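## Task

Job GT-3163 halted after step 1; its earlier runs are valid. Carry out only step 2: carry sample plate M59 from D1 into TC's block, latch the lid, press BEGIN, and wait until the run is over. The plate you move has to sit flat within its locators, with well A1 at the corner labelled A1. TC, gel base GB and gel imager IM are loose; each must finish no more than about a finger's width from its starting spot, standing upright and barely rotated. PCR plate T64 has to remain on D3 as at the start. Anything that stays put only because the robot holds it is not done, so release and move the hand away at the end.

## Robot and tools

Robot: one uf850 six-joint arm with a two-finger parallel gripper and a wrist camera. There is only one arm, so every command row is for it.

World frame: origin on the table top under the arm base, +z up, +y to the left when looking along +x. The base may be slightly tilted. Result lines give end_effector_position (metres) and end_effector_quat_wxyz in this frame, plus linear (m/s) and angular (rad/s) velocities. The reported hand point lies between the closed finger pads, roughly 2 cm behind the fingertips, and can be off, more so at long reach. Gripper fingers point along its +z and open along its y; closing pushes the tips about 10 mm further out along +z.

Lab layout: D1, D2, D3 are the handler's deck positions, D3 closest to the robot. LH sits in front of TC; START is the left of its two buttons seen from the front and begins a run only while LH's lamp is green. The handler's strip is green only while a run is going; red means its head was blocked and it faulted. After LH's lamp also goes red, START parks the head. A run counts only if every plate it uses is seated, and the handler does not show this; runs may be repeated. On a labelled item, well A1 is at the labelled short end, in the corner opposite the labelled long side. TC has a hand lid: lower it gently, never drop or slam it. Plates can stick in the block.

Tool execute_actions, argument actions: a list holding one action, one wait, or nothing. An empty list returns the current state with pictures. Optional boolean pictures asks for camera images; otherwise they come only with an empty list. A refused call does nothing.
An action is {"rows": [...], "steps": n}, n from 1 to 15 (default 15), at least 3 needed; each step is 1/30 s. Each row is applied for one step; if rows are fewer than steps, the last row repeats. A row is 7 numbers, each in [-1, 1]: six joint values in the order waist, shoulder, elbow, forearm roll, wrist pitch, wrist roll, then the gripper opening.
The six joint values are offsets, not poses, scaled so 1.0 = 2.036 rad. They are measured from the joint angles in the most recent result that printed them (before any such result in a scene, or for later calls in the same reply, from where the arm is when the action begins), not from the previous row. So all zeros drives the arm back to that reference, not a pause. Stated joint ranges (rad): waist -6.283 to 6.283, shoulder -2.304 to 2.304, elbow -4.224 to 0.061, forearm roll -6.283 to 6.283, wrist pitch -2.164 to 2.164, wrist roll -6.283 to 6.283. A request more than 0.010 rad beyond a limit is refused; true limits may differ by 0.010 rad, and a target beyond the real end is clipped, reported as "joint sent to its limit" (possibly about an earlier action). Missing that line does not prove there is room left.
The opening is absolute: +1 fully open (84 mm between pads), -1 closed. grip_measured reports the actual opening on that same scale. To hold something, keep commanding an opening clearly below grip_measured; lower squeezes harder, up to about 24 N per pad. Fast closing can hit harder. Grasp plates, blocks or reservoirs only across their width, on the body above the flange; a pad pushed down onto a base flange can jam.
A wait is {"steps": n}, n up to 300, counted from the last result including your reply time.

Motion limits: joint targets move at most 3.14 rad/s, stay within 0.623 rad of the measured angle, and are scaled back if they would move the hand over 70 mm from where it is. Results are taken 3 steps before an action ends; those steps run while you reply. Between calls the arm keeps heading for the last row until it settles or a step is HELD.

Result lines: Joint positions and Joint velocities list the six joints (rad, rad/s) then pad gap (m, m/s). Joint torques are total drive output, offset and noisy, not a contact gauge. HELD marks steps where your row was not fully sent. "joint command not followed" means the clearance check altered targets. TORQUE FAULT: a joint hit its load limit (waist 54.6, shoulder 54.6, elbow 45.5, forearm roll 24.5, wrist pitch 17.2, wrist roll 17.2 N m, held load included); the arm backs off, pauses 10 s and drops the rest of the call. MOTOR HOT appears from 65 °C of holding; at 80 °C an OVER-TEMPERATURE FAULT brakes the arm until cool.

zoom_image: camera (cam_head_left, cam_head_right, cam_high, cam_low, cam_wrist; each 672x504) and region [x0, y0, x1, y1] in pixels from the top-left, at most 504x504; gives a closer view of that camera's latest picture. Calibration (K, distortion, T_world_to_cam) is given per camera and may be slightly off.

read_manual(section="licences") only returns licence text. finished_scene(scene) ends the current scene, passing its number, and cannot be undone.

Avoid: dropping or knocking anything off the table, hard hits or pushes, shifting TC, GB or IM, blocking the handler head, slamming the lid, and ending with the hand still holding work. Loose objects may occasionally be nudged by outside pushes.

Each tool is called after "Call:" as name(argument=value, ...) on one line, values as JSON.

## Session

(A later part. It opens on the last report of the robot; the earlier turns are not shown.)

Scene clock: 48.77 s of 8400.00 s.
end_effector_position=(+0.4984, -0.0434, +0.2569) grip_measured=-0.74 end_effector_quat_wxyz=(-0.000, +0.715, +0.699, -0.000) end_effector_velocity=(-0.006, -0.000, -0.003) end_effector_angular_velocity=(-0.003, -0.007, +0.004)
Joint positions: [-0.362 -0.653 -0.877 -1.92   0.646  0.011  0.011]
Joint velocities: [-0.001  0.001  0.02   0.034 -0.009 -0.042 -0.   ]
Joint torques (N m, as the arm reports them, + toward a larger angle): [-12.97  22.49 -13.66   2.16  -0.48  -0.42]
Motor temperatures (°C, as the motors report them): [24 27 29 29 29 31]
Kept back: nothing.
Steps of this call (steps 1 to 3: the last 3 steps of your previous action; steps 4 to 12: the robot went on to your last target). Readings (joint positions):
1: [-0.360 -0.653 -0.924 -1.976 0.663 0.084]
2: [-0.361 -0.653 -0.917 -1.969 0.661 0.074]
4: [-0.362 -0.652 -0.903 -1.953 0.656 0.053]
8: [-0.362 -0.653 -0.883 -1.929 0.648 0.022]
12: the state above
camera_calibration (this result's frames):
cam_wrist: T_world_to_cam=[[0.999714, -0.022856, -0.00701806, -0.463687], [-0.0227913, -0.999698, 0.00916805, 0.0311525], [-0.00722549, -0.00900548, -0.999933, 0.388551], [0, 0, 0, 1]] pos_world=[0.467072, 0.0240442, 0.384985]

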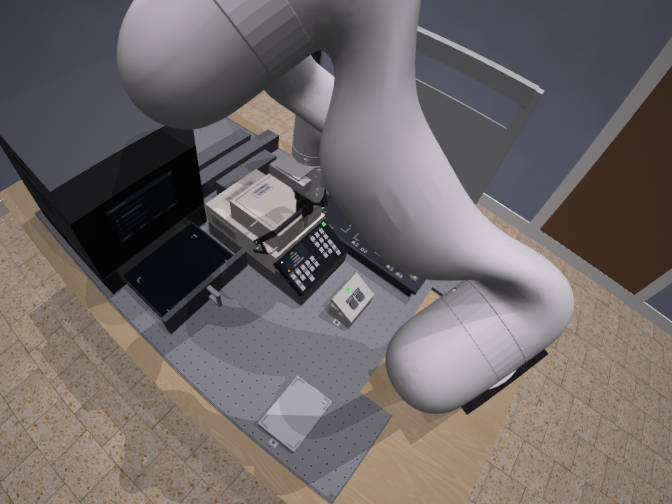

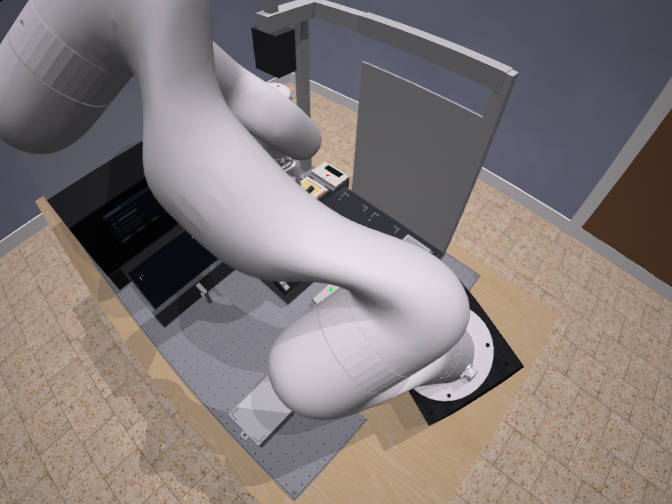

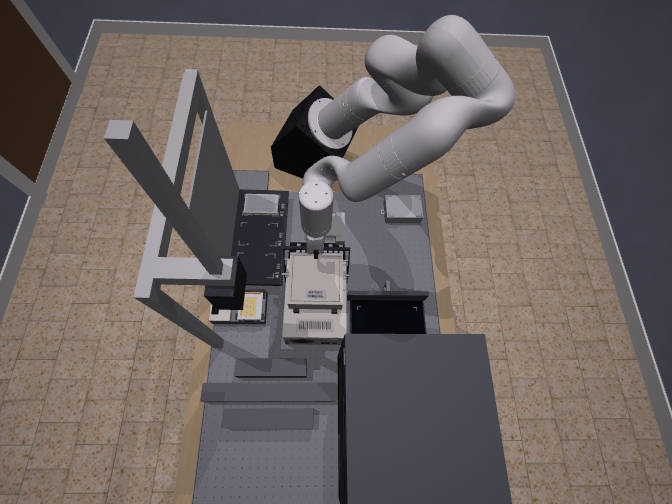

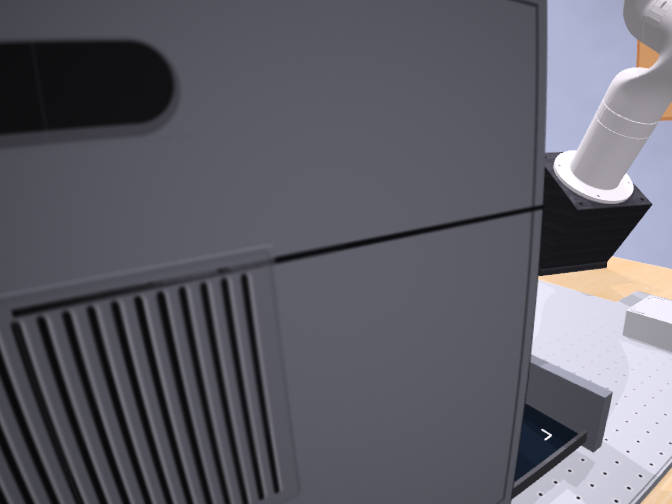

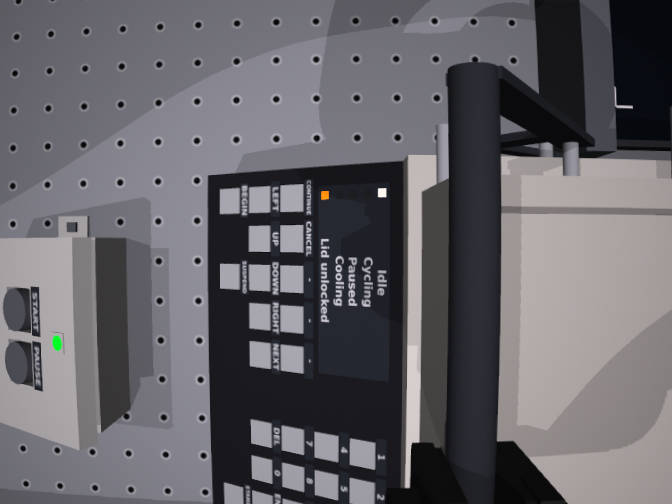

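Call:
execute_actions(actions=[{"rows":[[0,-0.0002,0.0044,0.0076,-0.0018,-0.0092,-1],[0.0004,-0.0011,0.0078,0.0134,-0.0033,-0.016,-1],[0.0008,-0.0022,0.011,0.0194,-0.0048,-0.0229,-1],[0.0013,-0.0035,0.0141,0.0255,-0.0062,-0.0299,-1],[0.0019,-0.0049,0.017,0.0317,-0.0076,-0.0369,-1],[0.0026,-0.0065,0.0198,0.038,-0.0089,-0.0439,-1],[0.0034,-0.0083,0.0224,0.0445,-0.0101,-0.051,-1],[0.0042,-0.01,0.0245,0.0503,-0.0112,-0.0571,-1],[0.0051,-0.0118,0.0264,0.0562,-0.0122,-0.0632,-1],[0.006,-0.0138,0.0282,0.0621,-0.0132,-0.0693,-1],[0.007,-0.0159,0.0298,0.0681,-0.0141,-0.0754,-1],[0.0081,-0.0181,0.0312,0.0741,-0.015,-0.0815,-1],[0.0093,-0.0204,0.0324,0.0802,-0.0158,-0.0876,-1],[0.0106,-0.0228,0.0335,0.0863,-0.0166,-0.0937,-1],[0.0119,-0.0254,0.0344,0.0925,-0.0173,-0.0997,-1]],"steps":15}])

Call:
execute_actions(actions=[{"steps":12}], pictures=true)

Scene clock: 49.83 s of 8400.00 s.
end_effector_position=(+0.4802, -0.0430, +0.2397) grip_measured=-0.74 end_effector_quat_wxyz=(+0.001, +0.714, +0.700, +0.000) end_effector_velocity=(-0.056, +0.001, -0.072) end_effector_angular_velocity=(-0.003, -0.012, +0.001)
Joint positions: [-0.355 -0.67  -0.835 -1.832  0.626 -0.089  0.012]
Joint velocities: [ 0.046 -0.098  0.119  0.353 -0.065 -0.372  0.   ]
Joint torques (N m, as the arm reports them, + toward a larger angle): [-13.08  28.19 -10.94   0.82  -0.45   0.08]
Motor temperatures (°C, as the motors report them): [24 27 29 29 29 31]
Steps of this call (steps 1 to 20: the robot went on to your last target; steps 21 to 32: the first 12 steps of this action). Readings (joint positions):
21: [-0.362 -0.652 -0.875 -1.917 0.645 0.006]
22: [-0.362 -0.652 -0.875 -1.916 0.645 0.005]
24: [-0.362 -0.653 -0.871 -1.909 0.643 -0.004]
28: [-0.360 -0.659 -0.853 -1.877 0.635 -0.040]
32: the state above

Scene clock: 50.23 s of 8400.00 s.
end_effector_position=(+0.4663, -0.0427, +0.2192) grip_measured=-0.74 end_effector_quat_wxyz=(+0.001, +0.714, +0.700, +0.001) end_effector_velocity=(-0.007, +0.000, -0.010) end_effector_angular_velocity=(-0.000, +0.001, +0.001)
Joint positions: [-0.339 -0.702 -0.81  -1.737  0.611 -0.187  0.012]
Joint velocities: [ 0.007 -0.016  0.012  0.046 -0.006 -0.049  0.   ]
Joint torques (N m, as the arm reports them, + toward a larger angle): [-17.81  24.77  -3.03  -2.02  -0.26  -0.13]
Motor temperatures (°C, as the motors report them): [24 27 29 29 29 31]
Kept back: nothing.
Steps of this call (steps 1 to 3: the last 3 steps of your previous action; steps 4 to 12: the robot went on to your last target). Readings (joint positions):
1: [-0.353 -0.674 -0.831 -1.820 0.624 -0.101]
2: [-0.351 -0.677 -0.828 -1.808 0.622 -0.114]
4: [-0.347 -0.685 -0.821 -1.784 0.618 -0.139]
8: [-0.341 -0.698 -0.813 -1.749 0.613 -0.174]
12: the state above
camera_calibration (this result's frames):
cam_wrist: T_world_to_cam=[[0.999776, -0.0208544, -0.00355258, -0.432579], [-0.0208173, -0.999731, 0.0101879, 0.0302809], [-0.00376409, -0.0101116, -0.999942, 0.348979], [0, 0, 0, 1]] pos_world=[0.434426, 0.0247803, 0.347114]

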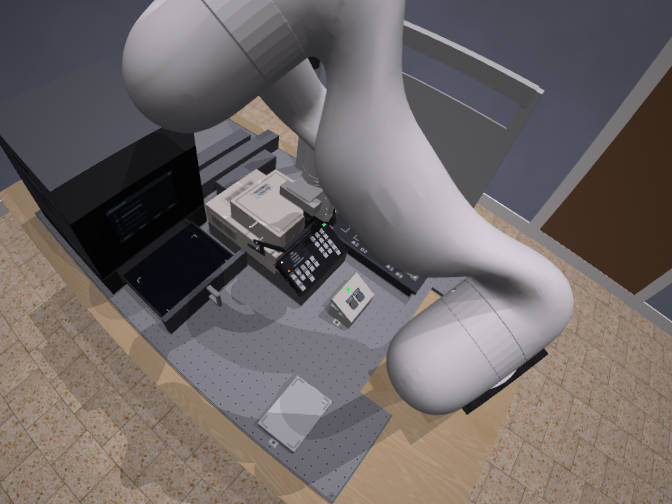

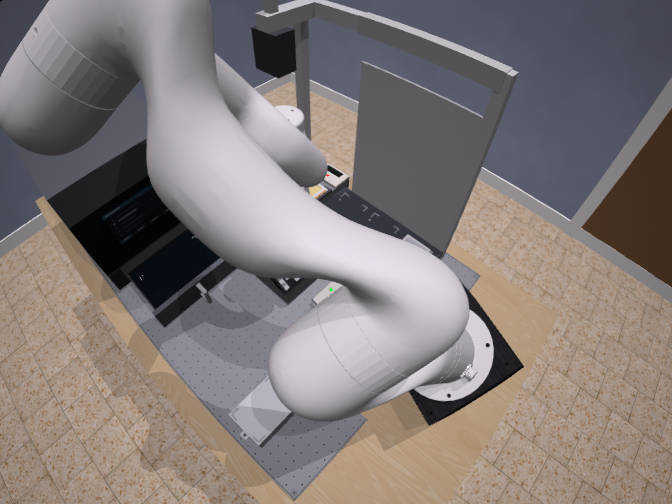

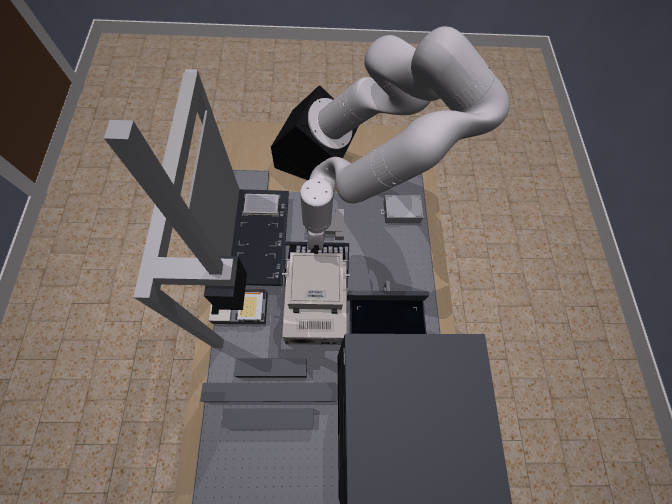

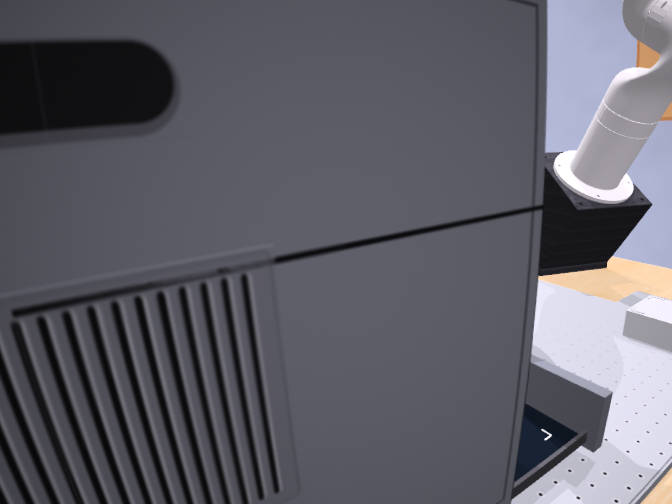

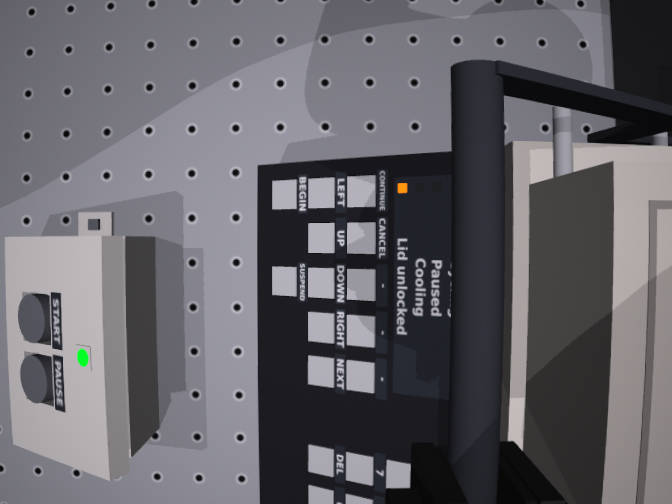

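Call:
execute_actions(actions=[{"rows":[[0.0019,-0.0038,0.001,0.0065,-0.0004,-0.0056,-1],[0.003,-0.0059,0.0016,0.0114,-0.0009,-0.0102,-1],[0.0041,-0.0081,0.0021,0.0163,-0.0014,-0.0148,-1],[0.0053,-0.0103,0.0025,0.0212,-0.0018,-0.0193,-1],[0.0066,-0.0126,0.0028,0.0262,-0.0022,-0.0238,-1],[0.0079,-0.015,0.003,0.0312,-0.0026,-0.0283,-1],[0.0092,-0.0175,0.003,0.0362,-0.0029,-0.0327,-1],[0.0106,-0.02,0.0029,0.0412,-0.0032,-0.0371,-1],[0.012,-0.0226,0.0027,0.0462,-0.0035,-0.0414,-1],[0.0135,-0.0253,0.0025,0.0511,-0.0038,-0.0456,-1]],"steps":15}])

Call:
execute_actions(actions=[{"steps":8}], pictures=true)

Scene clock: 51.17 s of 8400.00 s.
end_effector_position=(+0.4579, -0.0424, +0.2005) grip_measured=-0.74 end_effector_quat_wxyz=(-0.000, +0.715, +0.699, -0.000) end_effector_velocity=(-0.020, +0.000, -0.064) end_effector_angular_velocity=(+0.001, +0.005, -0.006)
Joint positions: [-0.32  -0.738 -0.803 -1.665  0.605 -0.252  0.012]
Joint velocities: [ 0.069 -0.128  0.003  0.248 -0.017 -0.215 -0.   ]
Joint torques (N m, as the arm reports them, + toward a larger angle): [-12.98  26.71  -5.33  -2.42   0.1   -0.23]
Motor temperatures (°C, as the motors report them): [24 27 29 29 29 31]
Steps of this call (steps 1 to 16: the robot went on to your last target; steps 17 to 28: the first 12 steps of this action). Readings (joint positions):
17: [-0.338 -0.704 -0.808 -1.732 0.611 -0.192]
18: [-0.338 -0.705 -0.808 -1.731 0.611 -0.193]
20: [-0.336 -0.708 -0.807 -1.725 0.610 -0.198]
24: [-0.330 -0.720 -0.805 -1.700 0.608 -0.221]
28: the state above

Scene clock: 51.43 s of 8400.00 s.
end_effector_position=(+0.4567, -0.0424, +0.1939) grip_measured=-0.74 end_effector_quat_wxyz=(+0.000, +0.715, +0.699, +0.000) end_effector_velocity=(-0.001, +0.001, -0.009) end_effector_angular_velocity=(-0.000, +0.002, +0.001)
Joint positions: [-0.313 -0.751 -0.804 -1.636  0.604 -0.277  0.012]
Joint velocities: [ 0.013 -0.018 -0.004  0.03  -0.002 -0.024  0.   ]
Joint torques (N m, as the arm reports them, + toward a larger angle): [-10.88  20.84  -6.14  -0.1    0.1    0.15]
Motor temperatures (°C, as the motors report them): [24 27 29 29 29 31]
Kept back: nothing.
Steps of this call (steps 1 to 3: the last 3 steps of your previous action; steps 4 to 8: the robot went on to your last target). Readings (joint positions):
1: [-0.318 -0.742 -0.803 -1.657 0.604 -0.258]
2: [-0.317 -0.745 -0.803 -1.651 0.604 -0.264]
4: [-0.315 -0.748 -0.803 -1.643 0.604 -0.271]
8: the state above
camera_calibration (this result's frames):
cam_wrist: T_world_to_cam=[[0.999722, -0.0229416, -0.00552147, -0.422738], [-0.0228922, -0.999699, 0.00884736, 0.0318371], [-0.00572278, -0.0087185, -0.999946, 0.324615], [0, 0, 0, 1]] pos_world=[0.425207, 0.0249594, 0.321982]

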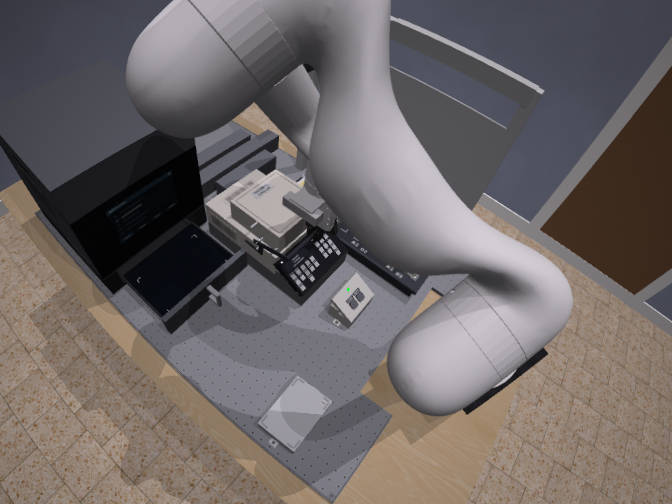

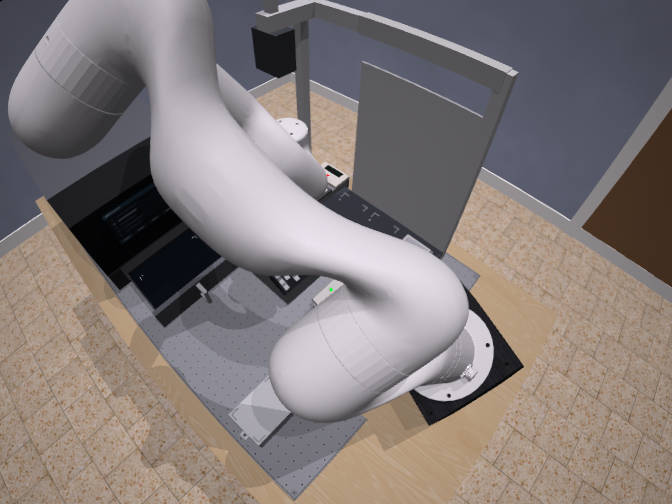

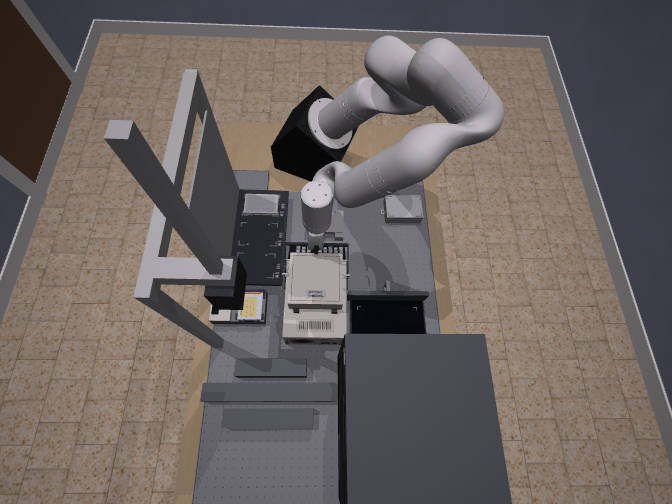

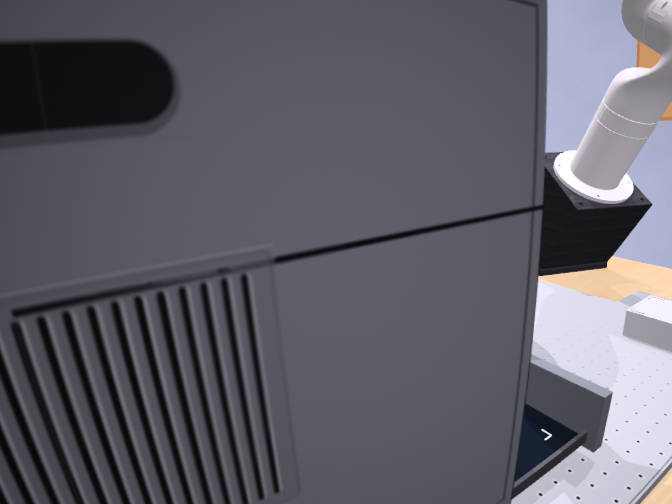

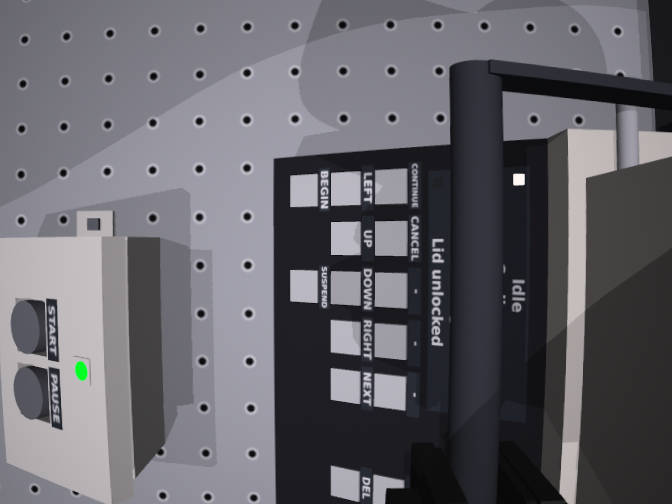

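Call:
execute_actions(actions=[])

Scene clock: 52.13 s of 8400.00 s.
end_effector_position=(+0.4568, -0.0424, +0.1928) grip_measured=-0.74 end_effector_quat_wxyz=(+0.000, +0.715, +0.699, +0.000) end_effector_velocity=(-0.000, -0.000, -0.000) end_effector_angular_velocity=(+0.001, -0.000, -0.002)
Joint positions: [-0.311 -0.754 -0.805 -1.633  0.603 -0.28   0.012]
Joint velocities: [-0.001 -0.     0.     0.     0.001  0.001 -0.   ]
Joint torques (N m, as the arm reports them, + toward a larger angle): [-9.64 21.34 -6.97 -0.73  0.45 -0.09]
Motor temperatures (°C, as the motors report them): [24 27 29 29 29 31]
Kept back: nothing.
Steps of this call (steps 1 to 21: the robot went on to your last target). Readings (joint positions):
1: [-0.313 -0.752 -0.804 -1.635 0.604 -0.278]
2: [-0.312 -0.752 -0.804 -1.635 0.604 -0.278]
4: [-0.312 -0.753 -0.804 -1.634 0.604 -0.279]
8: [-0.312 -0.753 -0.805 -1.633 0.603 -0.280]
21: the state above
camera_calibration (this result's frames):
cam_wrist: T_world_to_cam=[[0.999721, -0.0229155, -0.00564497, -0.422788], [-0.0228644, -0.999699, 0.00894907, 0.0318628], [-0.00584834, -0.00881751, -0.999944, 0.323492], [0, 0, 0, 1]] pos_world=[0.42529, 0.0250173, 0.320802]

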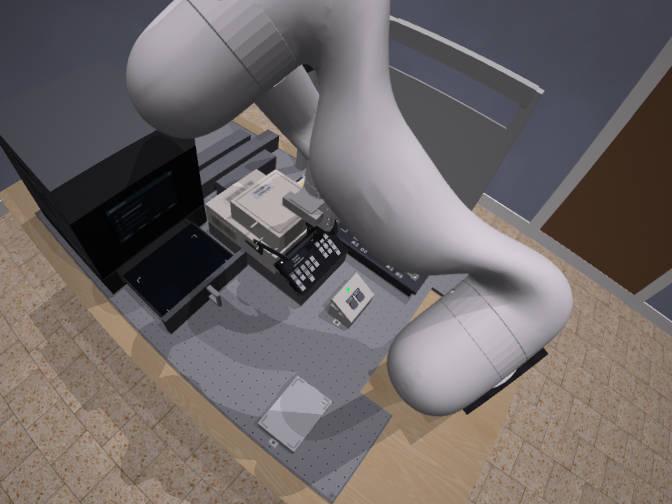

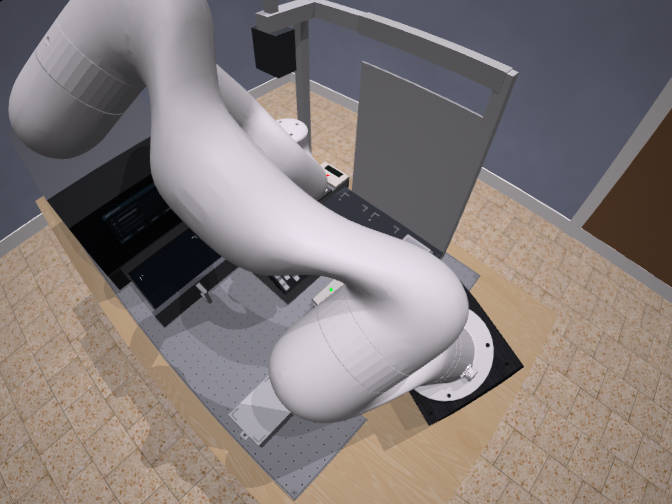

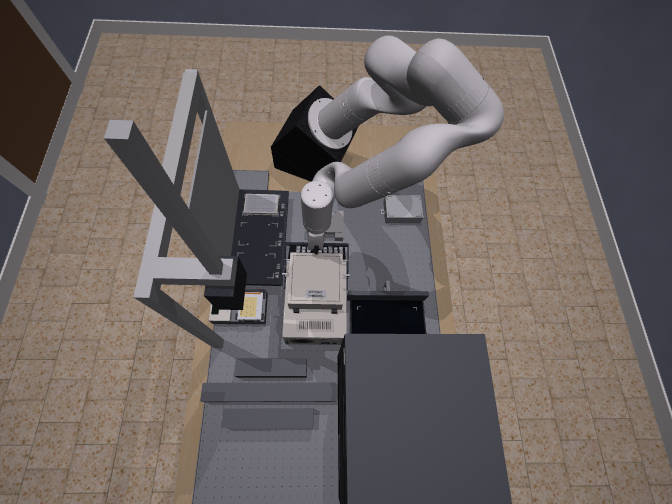

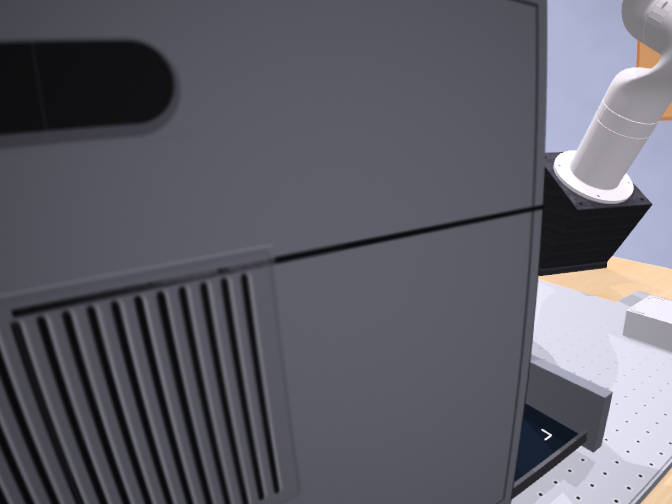

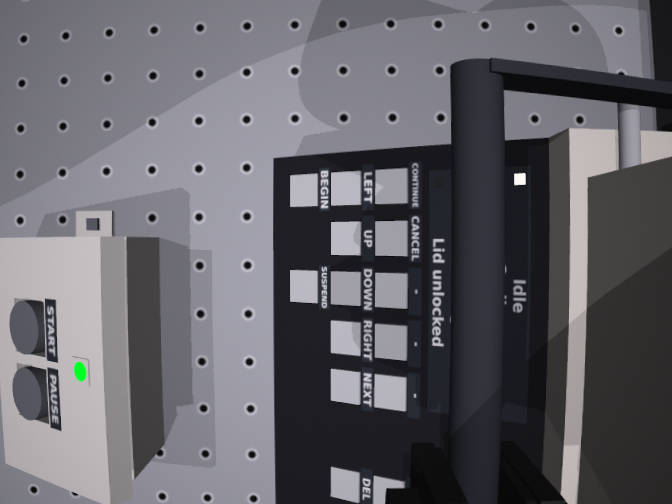

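Call:
execute_actions(actions=[{"rows": [[-0.0004,0.0007,0.0002,-0.0011,0,0.0009,-0.6],[-0.0006,0.001,0.0003,-0.0017,0,0.0014,-0.4],[-0.0006,0.001,0.0003,-0.0017,0,0.0014,-0.25]], "steps": 12}], pictures=true)

Scene clock: 54.97 s of 8400.00 s.
end_effector_position=(+0.4564, -0.0420, +0.1931) grip_measured=-0.29 end_effector_quat_wxyz=(-0.000, +0.715, +0.699, +0.000) end_effector_velocity=(+0.003, -0.003, +0.005) end_effector_angular_velocity=(-0.009, -0.005, +0.001)
Joint positions: [-0.312 -0.753 -0.804 -1.635  0.604 -0.277  0.031]
Joint velocities: [-0.007  0.008 -0.001 -0.007 -0.006  0.004  0.016]
Joint torques (N m, as the arm reports them, + toward a larger angle): [-16.06  28.56  -8.03   0.     0.05  -0.28]
Motor temperatures (°C, as the motors report them): [24 27 29 29 29 31]
Steps of this call (steps 1 to 15: the robot went on to your last target; steps 16 to 76: nothing new was sent; steps 77 to 85: the first 9 steps of this action). Readings (joint positions):
77: [-0.311 -0.754 -0.805 -1.633 0.604 -0.280]
78: [-0.311 -0.754 -0.805 -1.633 0.604 -0.280]
80: [-0.311 -0.754 -0.804 -1.633 0.605 -0.279]
84: [-0.311 -0.753 -0.804 -1.635 0.604 -0.277]
85: the state above
camera_calibration (this result's frames):
cam_wrist: T_world_to_cam=[[0.999705, -0.0233779, -0.00651084, -0.422301], [-0.0233265, -0.999697, 0.00786054, 0.0326723], [-0.00669263, -0.00770635, -0.999948, 0.324227], [0, 0, 0, 1]] pos_world=[0.425109, 0.0252885, 0.321203]

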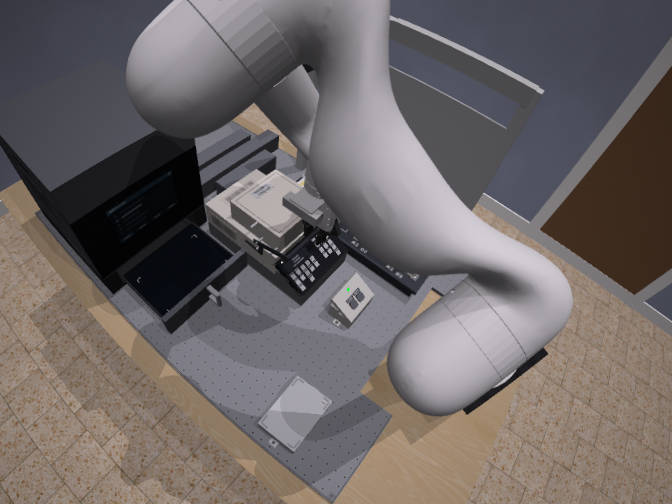

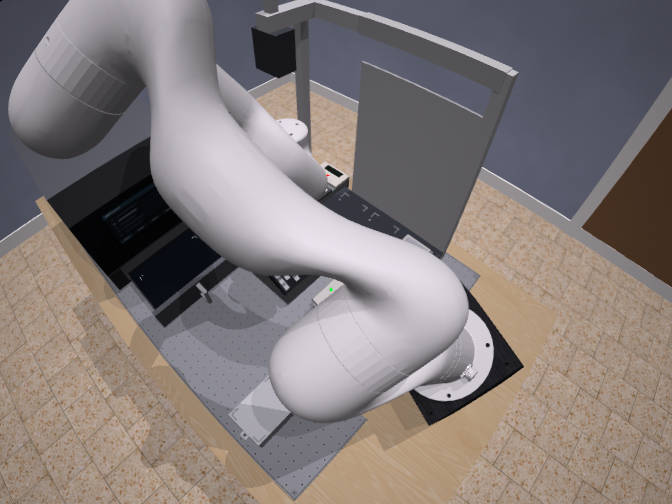

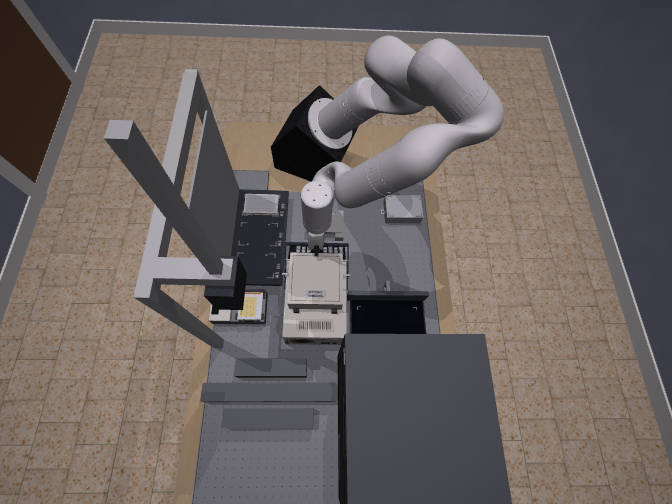

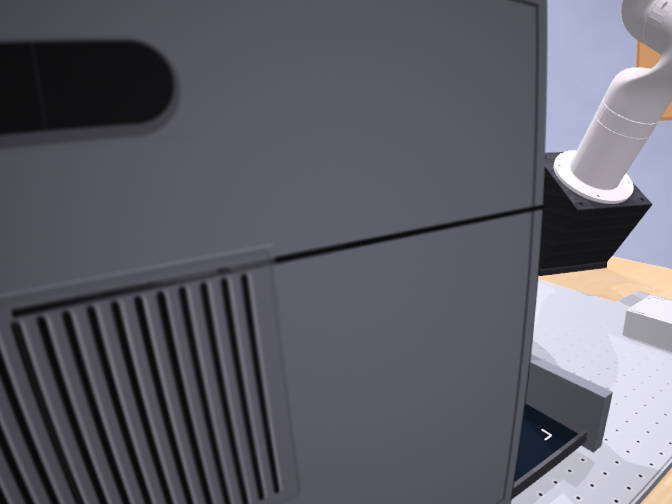

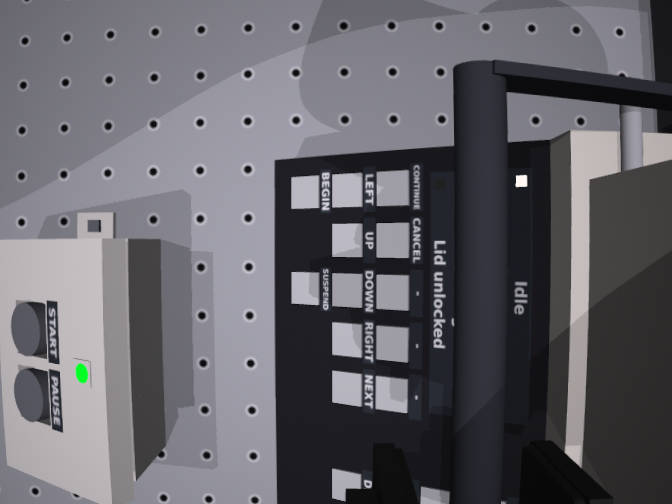

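Call:
execute_actions(actions=[{"rows": [[-0.002,0.0033,0.001,-0.0052,0.0005,0.004,-0.25],[-0.005,0.0084,0.0024,-0.0133,0.0012,0.01,-0.25],[-0.009,0.0152,0.0043,-0.0239,0.0021,0.018,-0.25],[-0.013,0.022,0.0062,-0.0345,0.003,0.026,-0.25],[-0.017,0.0287,0.0081,-0.0451,0.0039,0.034,-0.25],[-0.021,0.0355,0.01,-0.0557,0.0049,0.042,-0.25],[-0.0243,0.041,0.0116,-0.0645,0.0056,0.0487,-0.25],[-0.0263,0.0444,0.0126,-0.0698,0.0061,0.0527,-0.25]], "steps": 15}], pictures=true)

Scene clock: 56.07 s of 8400.00 s.
end_effector_position=(+0.4573, -0.0417, +0.2264) grip_measured=-0.27 end_effector_quat_wxyz=(+0.000, +0.714, +0.700, +0.001) end_effector_velocity=(-0.003, -0.000, +0.081) end_effector_angular_velocity=(-0.008, +0.002, +0.003)
Joint positions: [-0.354 -0.681 -0.784 -1.747  0.614 -0.194  0.032]
Joint velocities: [-0.104  0.175  0.05  -0.275  0.024  0.208 -0.   ]
Joint torques (N m, as the arm reports them, + toward a larger angle): [-12.55  18.11  -7.35   0.48   0.25  -0.16]
Motor temperatures (°C, as the motors report them): [24 27 29 29 29 31]
Steps of this call (steps 1 to 3: the last 3 steps of your previous action; steps 4 to 15: the robot went on to your last target; steps 16 to 21: nothing new was sent; steps 22 to 33: the first 12 steps of this action). Readings (joint positions):
22: [-0.313 -0.752 -0.804 -1.636 0.603 -0.277]
23: [-0.313 -0.751 -0.804 -1.637 0.604 -0.276]
25: [-0.316 -0.746 -0.802 -1.645 0.605 -0.270]
29: [-0.333 -0.717 -0.794 -1.692 0.609 -0.234]
33: the state above
camera_calibration (this result's frames):
cam_wrist: T_world_to_cam=[[0.999769, -0.0210404, -0.00436192, -0.423351], [-0.0210043, -0.999746, 0.00817132, 0.0315284], [-0.00453274, -0.00807782, -0.999957, 0.356583], [0, 0, 0, 1]] pos_world=[0.425532, 0.0254933, 0.354463]

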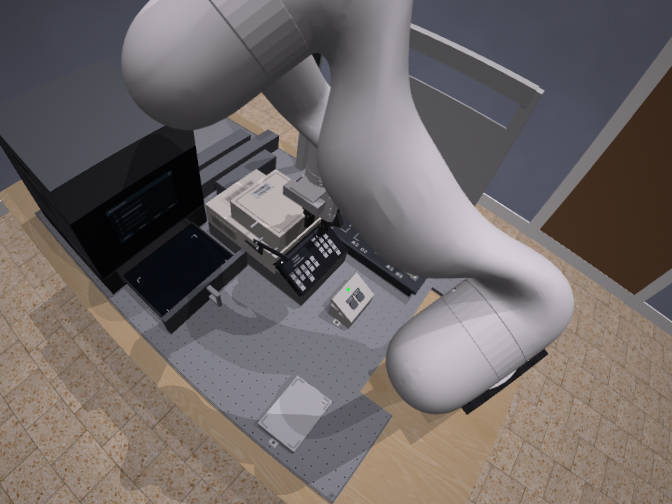

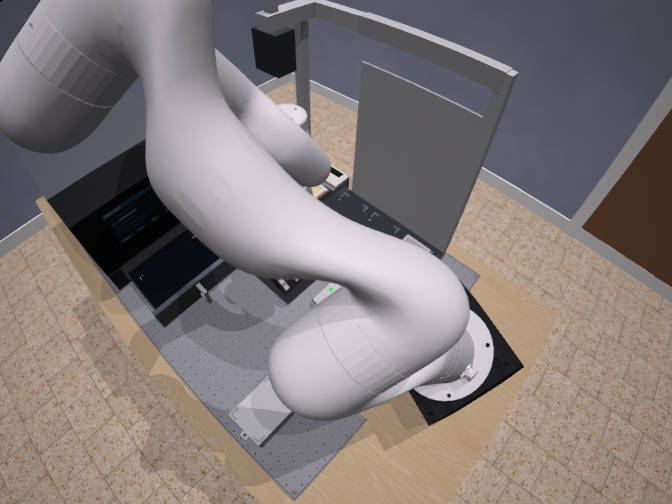

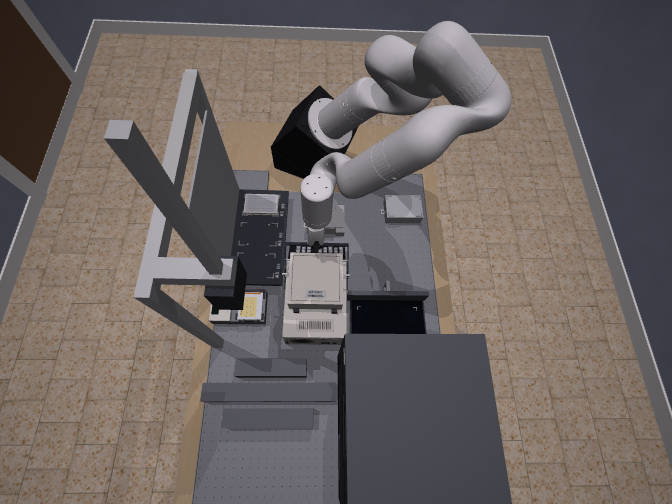

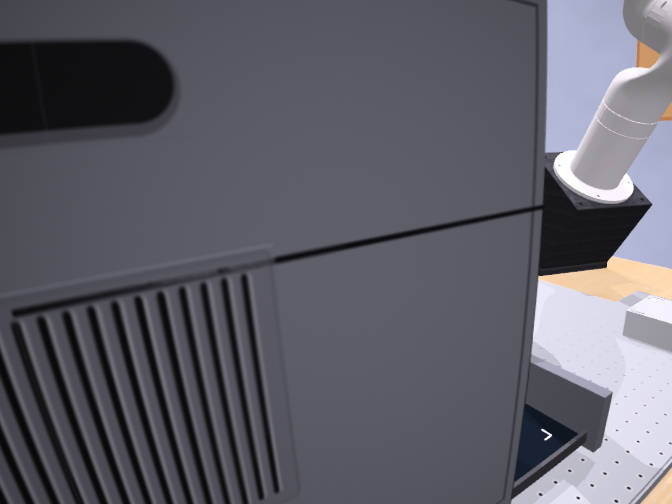

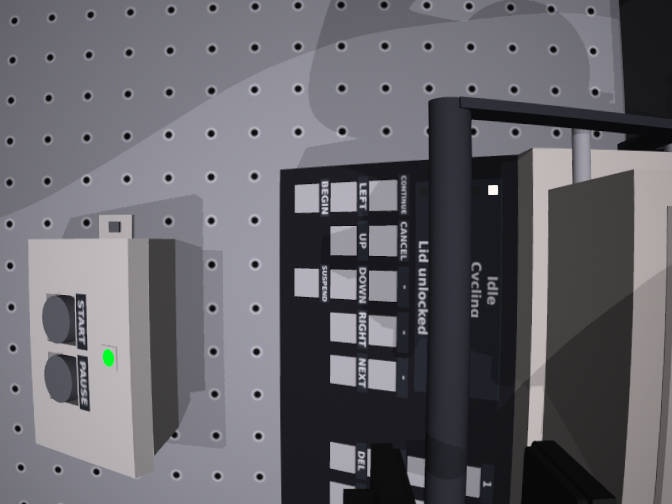

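Call:
execute_actions(actions=[{"rows": [[-0.005,0.0101,0.004,-0.0139,0.0011,0.0038,-0.5],[-0.0037,0.0122,0.0065,-0.012,0.0009,-0.0123,-0.75],[-0.0018,0.0152,0.0102,-0.0091,0.0007,-0.0365,-1],[0.0009,0.0193,0.0151,-0.0053,0.0004,-0.0688,-1],[0.0038,0.0239,0.0207,-0.0011,0,-0.1051,-1],[0.0068,0.0285,0.0262,0.0032,-0.0004,-0.1415,-1],[0.0097,0.0331,0.0318,0.0074,-0.0008,-0.1778,-1],[0.0127,0.0377,0.0373,0.0117,-0.0012,-0.2141,-1],[0.0156,0.0423,0.0428,0.0159,-0.0015,-0.2504,-1],[0.0186,0.0468,0.0484,0.0202,-0.0019,-0.2868,-1],[0.0215,0.0514,0.0539,0.0245,-0.0023,-0.3231,-1],[0.0245,0.056,0.0595,0.0287,-0.0027,-0.3594,-1],[0.0274,0.0606,0.065,0.033,-0.003,-0.3957,-1],[0.0304,0.0652,0.0706,0.0372,-0.0034,-0.4321,-1],[0.0599,0.1111,0.126,0.0798,-0.0072,-0.7953,-1]], "steps": 15}])

Call:
execute_actions(actions=[{"steps": 22}], pictures=true)

Scene clock: 58.17 s of 8400.00 s.
end_effector_position=(+0.4473, -0.0225, +0.2349) grip_measured=-1.00 end_effector_quat_wxyz=(+0.001, +0.598, +0.801, +0.001) end_effector_velocity=(-0.053, +0.104, -0.001) end_effector_angular_velocity=(+0.000, -0.003, +1.684)
Joint positions: [-0.339 -0.622 -0.729 -1.739  0.613 -0.493  0.   ]
Joint velocities: [ 0.144  0.224  0.271  0.208 -0.019 -1.762  0.   ]
Joint torques (N m, as the arm reports them, + toward a larger angle): [-15.26  30.37  -9.75  -0.63  -0.21  -0.26]
Motor temperatures (°C, as the motors report them): [24 27 29 29 29 31]
Steps of this call (steps 1 to 3: the last 3 steps of your previous action; steps 4 to 30: the robot went on to your last target; steps 31 to 51: nothing new was sent; steps 52 to 63: the first 12 steps of this action). Readings (joint positions):
52: [-0.365 -0.662 -0.778 -1.777 0.617 -0.170]
53: [-0.365 -0.662 -0.778 -1.777 0.617 -0.172]
55: [-0.364 -0.661 -0.776 -1.775 0.616 -0.186]
59: [-0.356 -0.648 -0.760 -1.763 0.615 -0.290]
63: the state above

Scene clock: 58.90 s of 8400.00 s.
end_effector_position=(+0.3995, +0.0476, +0.2350) grip_measured=-1.00 end_effector_quat_wxyz=(+0.001, +0.023, +1.000, -0.000) end_effector_velocity=(-0.003, +0.004, -0.000) end_effector_angular_velocity=(-0.000, +0.001, +0.234)
Joint positions: [-0.233 -0.456 -0.529 -1.585  0.599 -1.789  0.   ]
Joint velocities: [ 0.007  0.01   0.012  0.009 -0.001 -0.236  0.   ]
Joint torques (N m, as the arm reports them, + toward a larger angle): [-13.21  21.55  -7.92  -2.65  -0.44   0.03]
Motor temperatures (°C, as the motors report them): [24 27 29 29 29 31]
Kept back: nothing.
Steps of this call (steps 1 to 3: the last 3 steps of your previous action; steps 4 to 22: the robot went on to your last target). Readings (joint positions):
1: [-0.334 -0.614 -0.720 -1.732 0.612 -0.553]
2: [-0.329 -0.606 -0.710 -1.724 0.612 -0.617]
4: [-0.318 -0.589 -0.689 -1.708 0.610 -0.750]
8: [-0.279 -0.529 -0.617 -1.653 0.606 -1.048]
22: the state above
camera_calibration (this result's frames):
cam_wrist: T_world_to_cam=[[0.0467286, 0.998885, -0.00665903, -0.0308732], [0.998859, -0.0466592, 0.0102155, -0.333735], [0.00989341, -0.00712879, -0.999926, 0.359771], [0, 0, 0, 1]] pos_world=[0.331238, 0.0178317, 0.362948]

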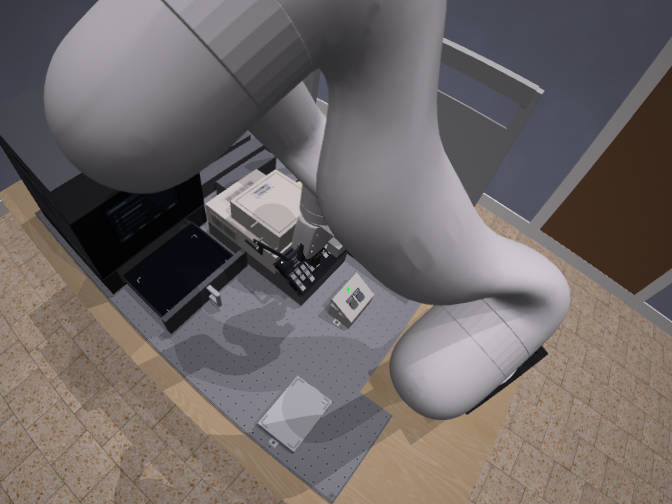

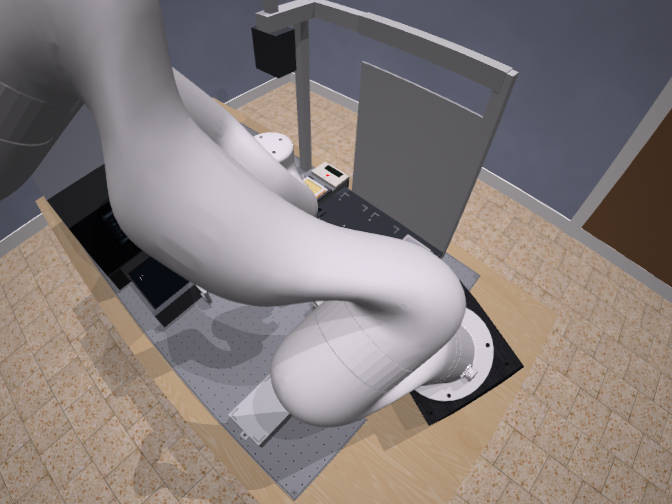

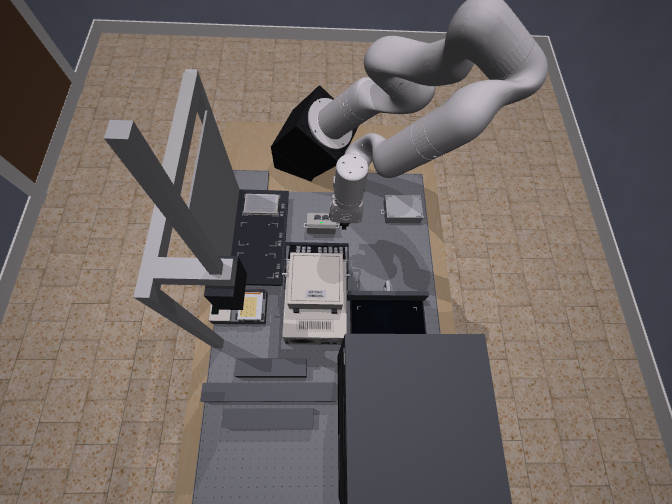

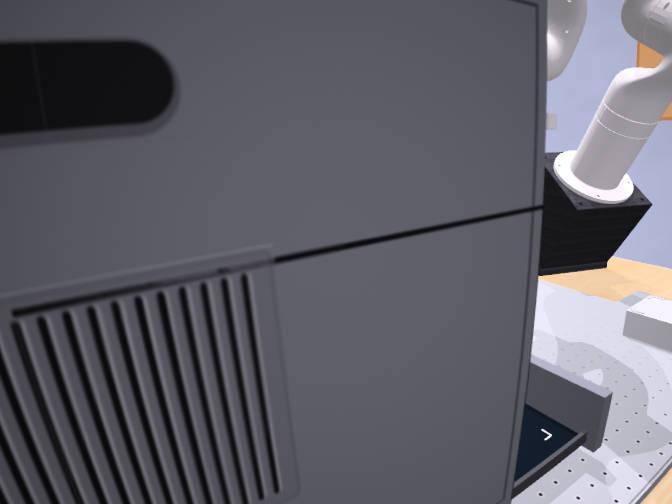

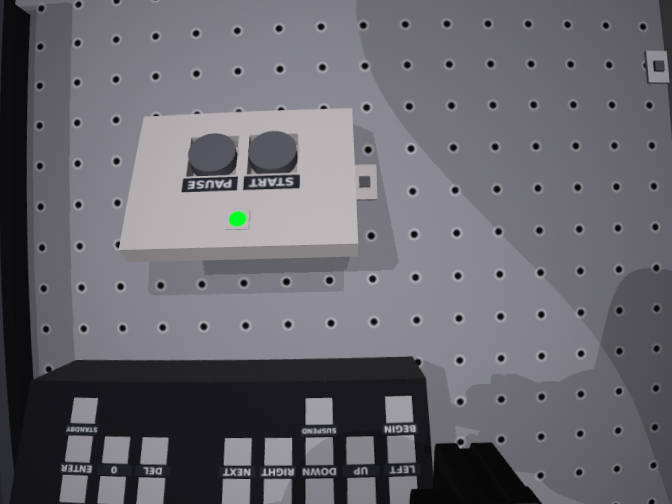

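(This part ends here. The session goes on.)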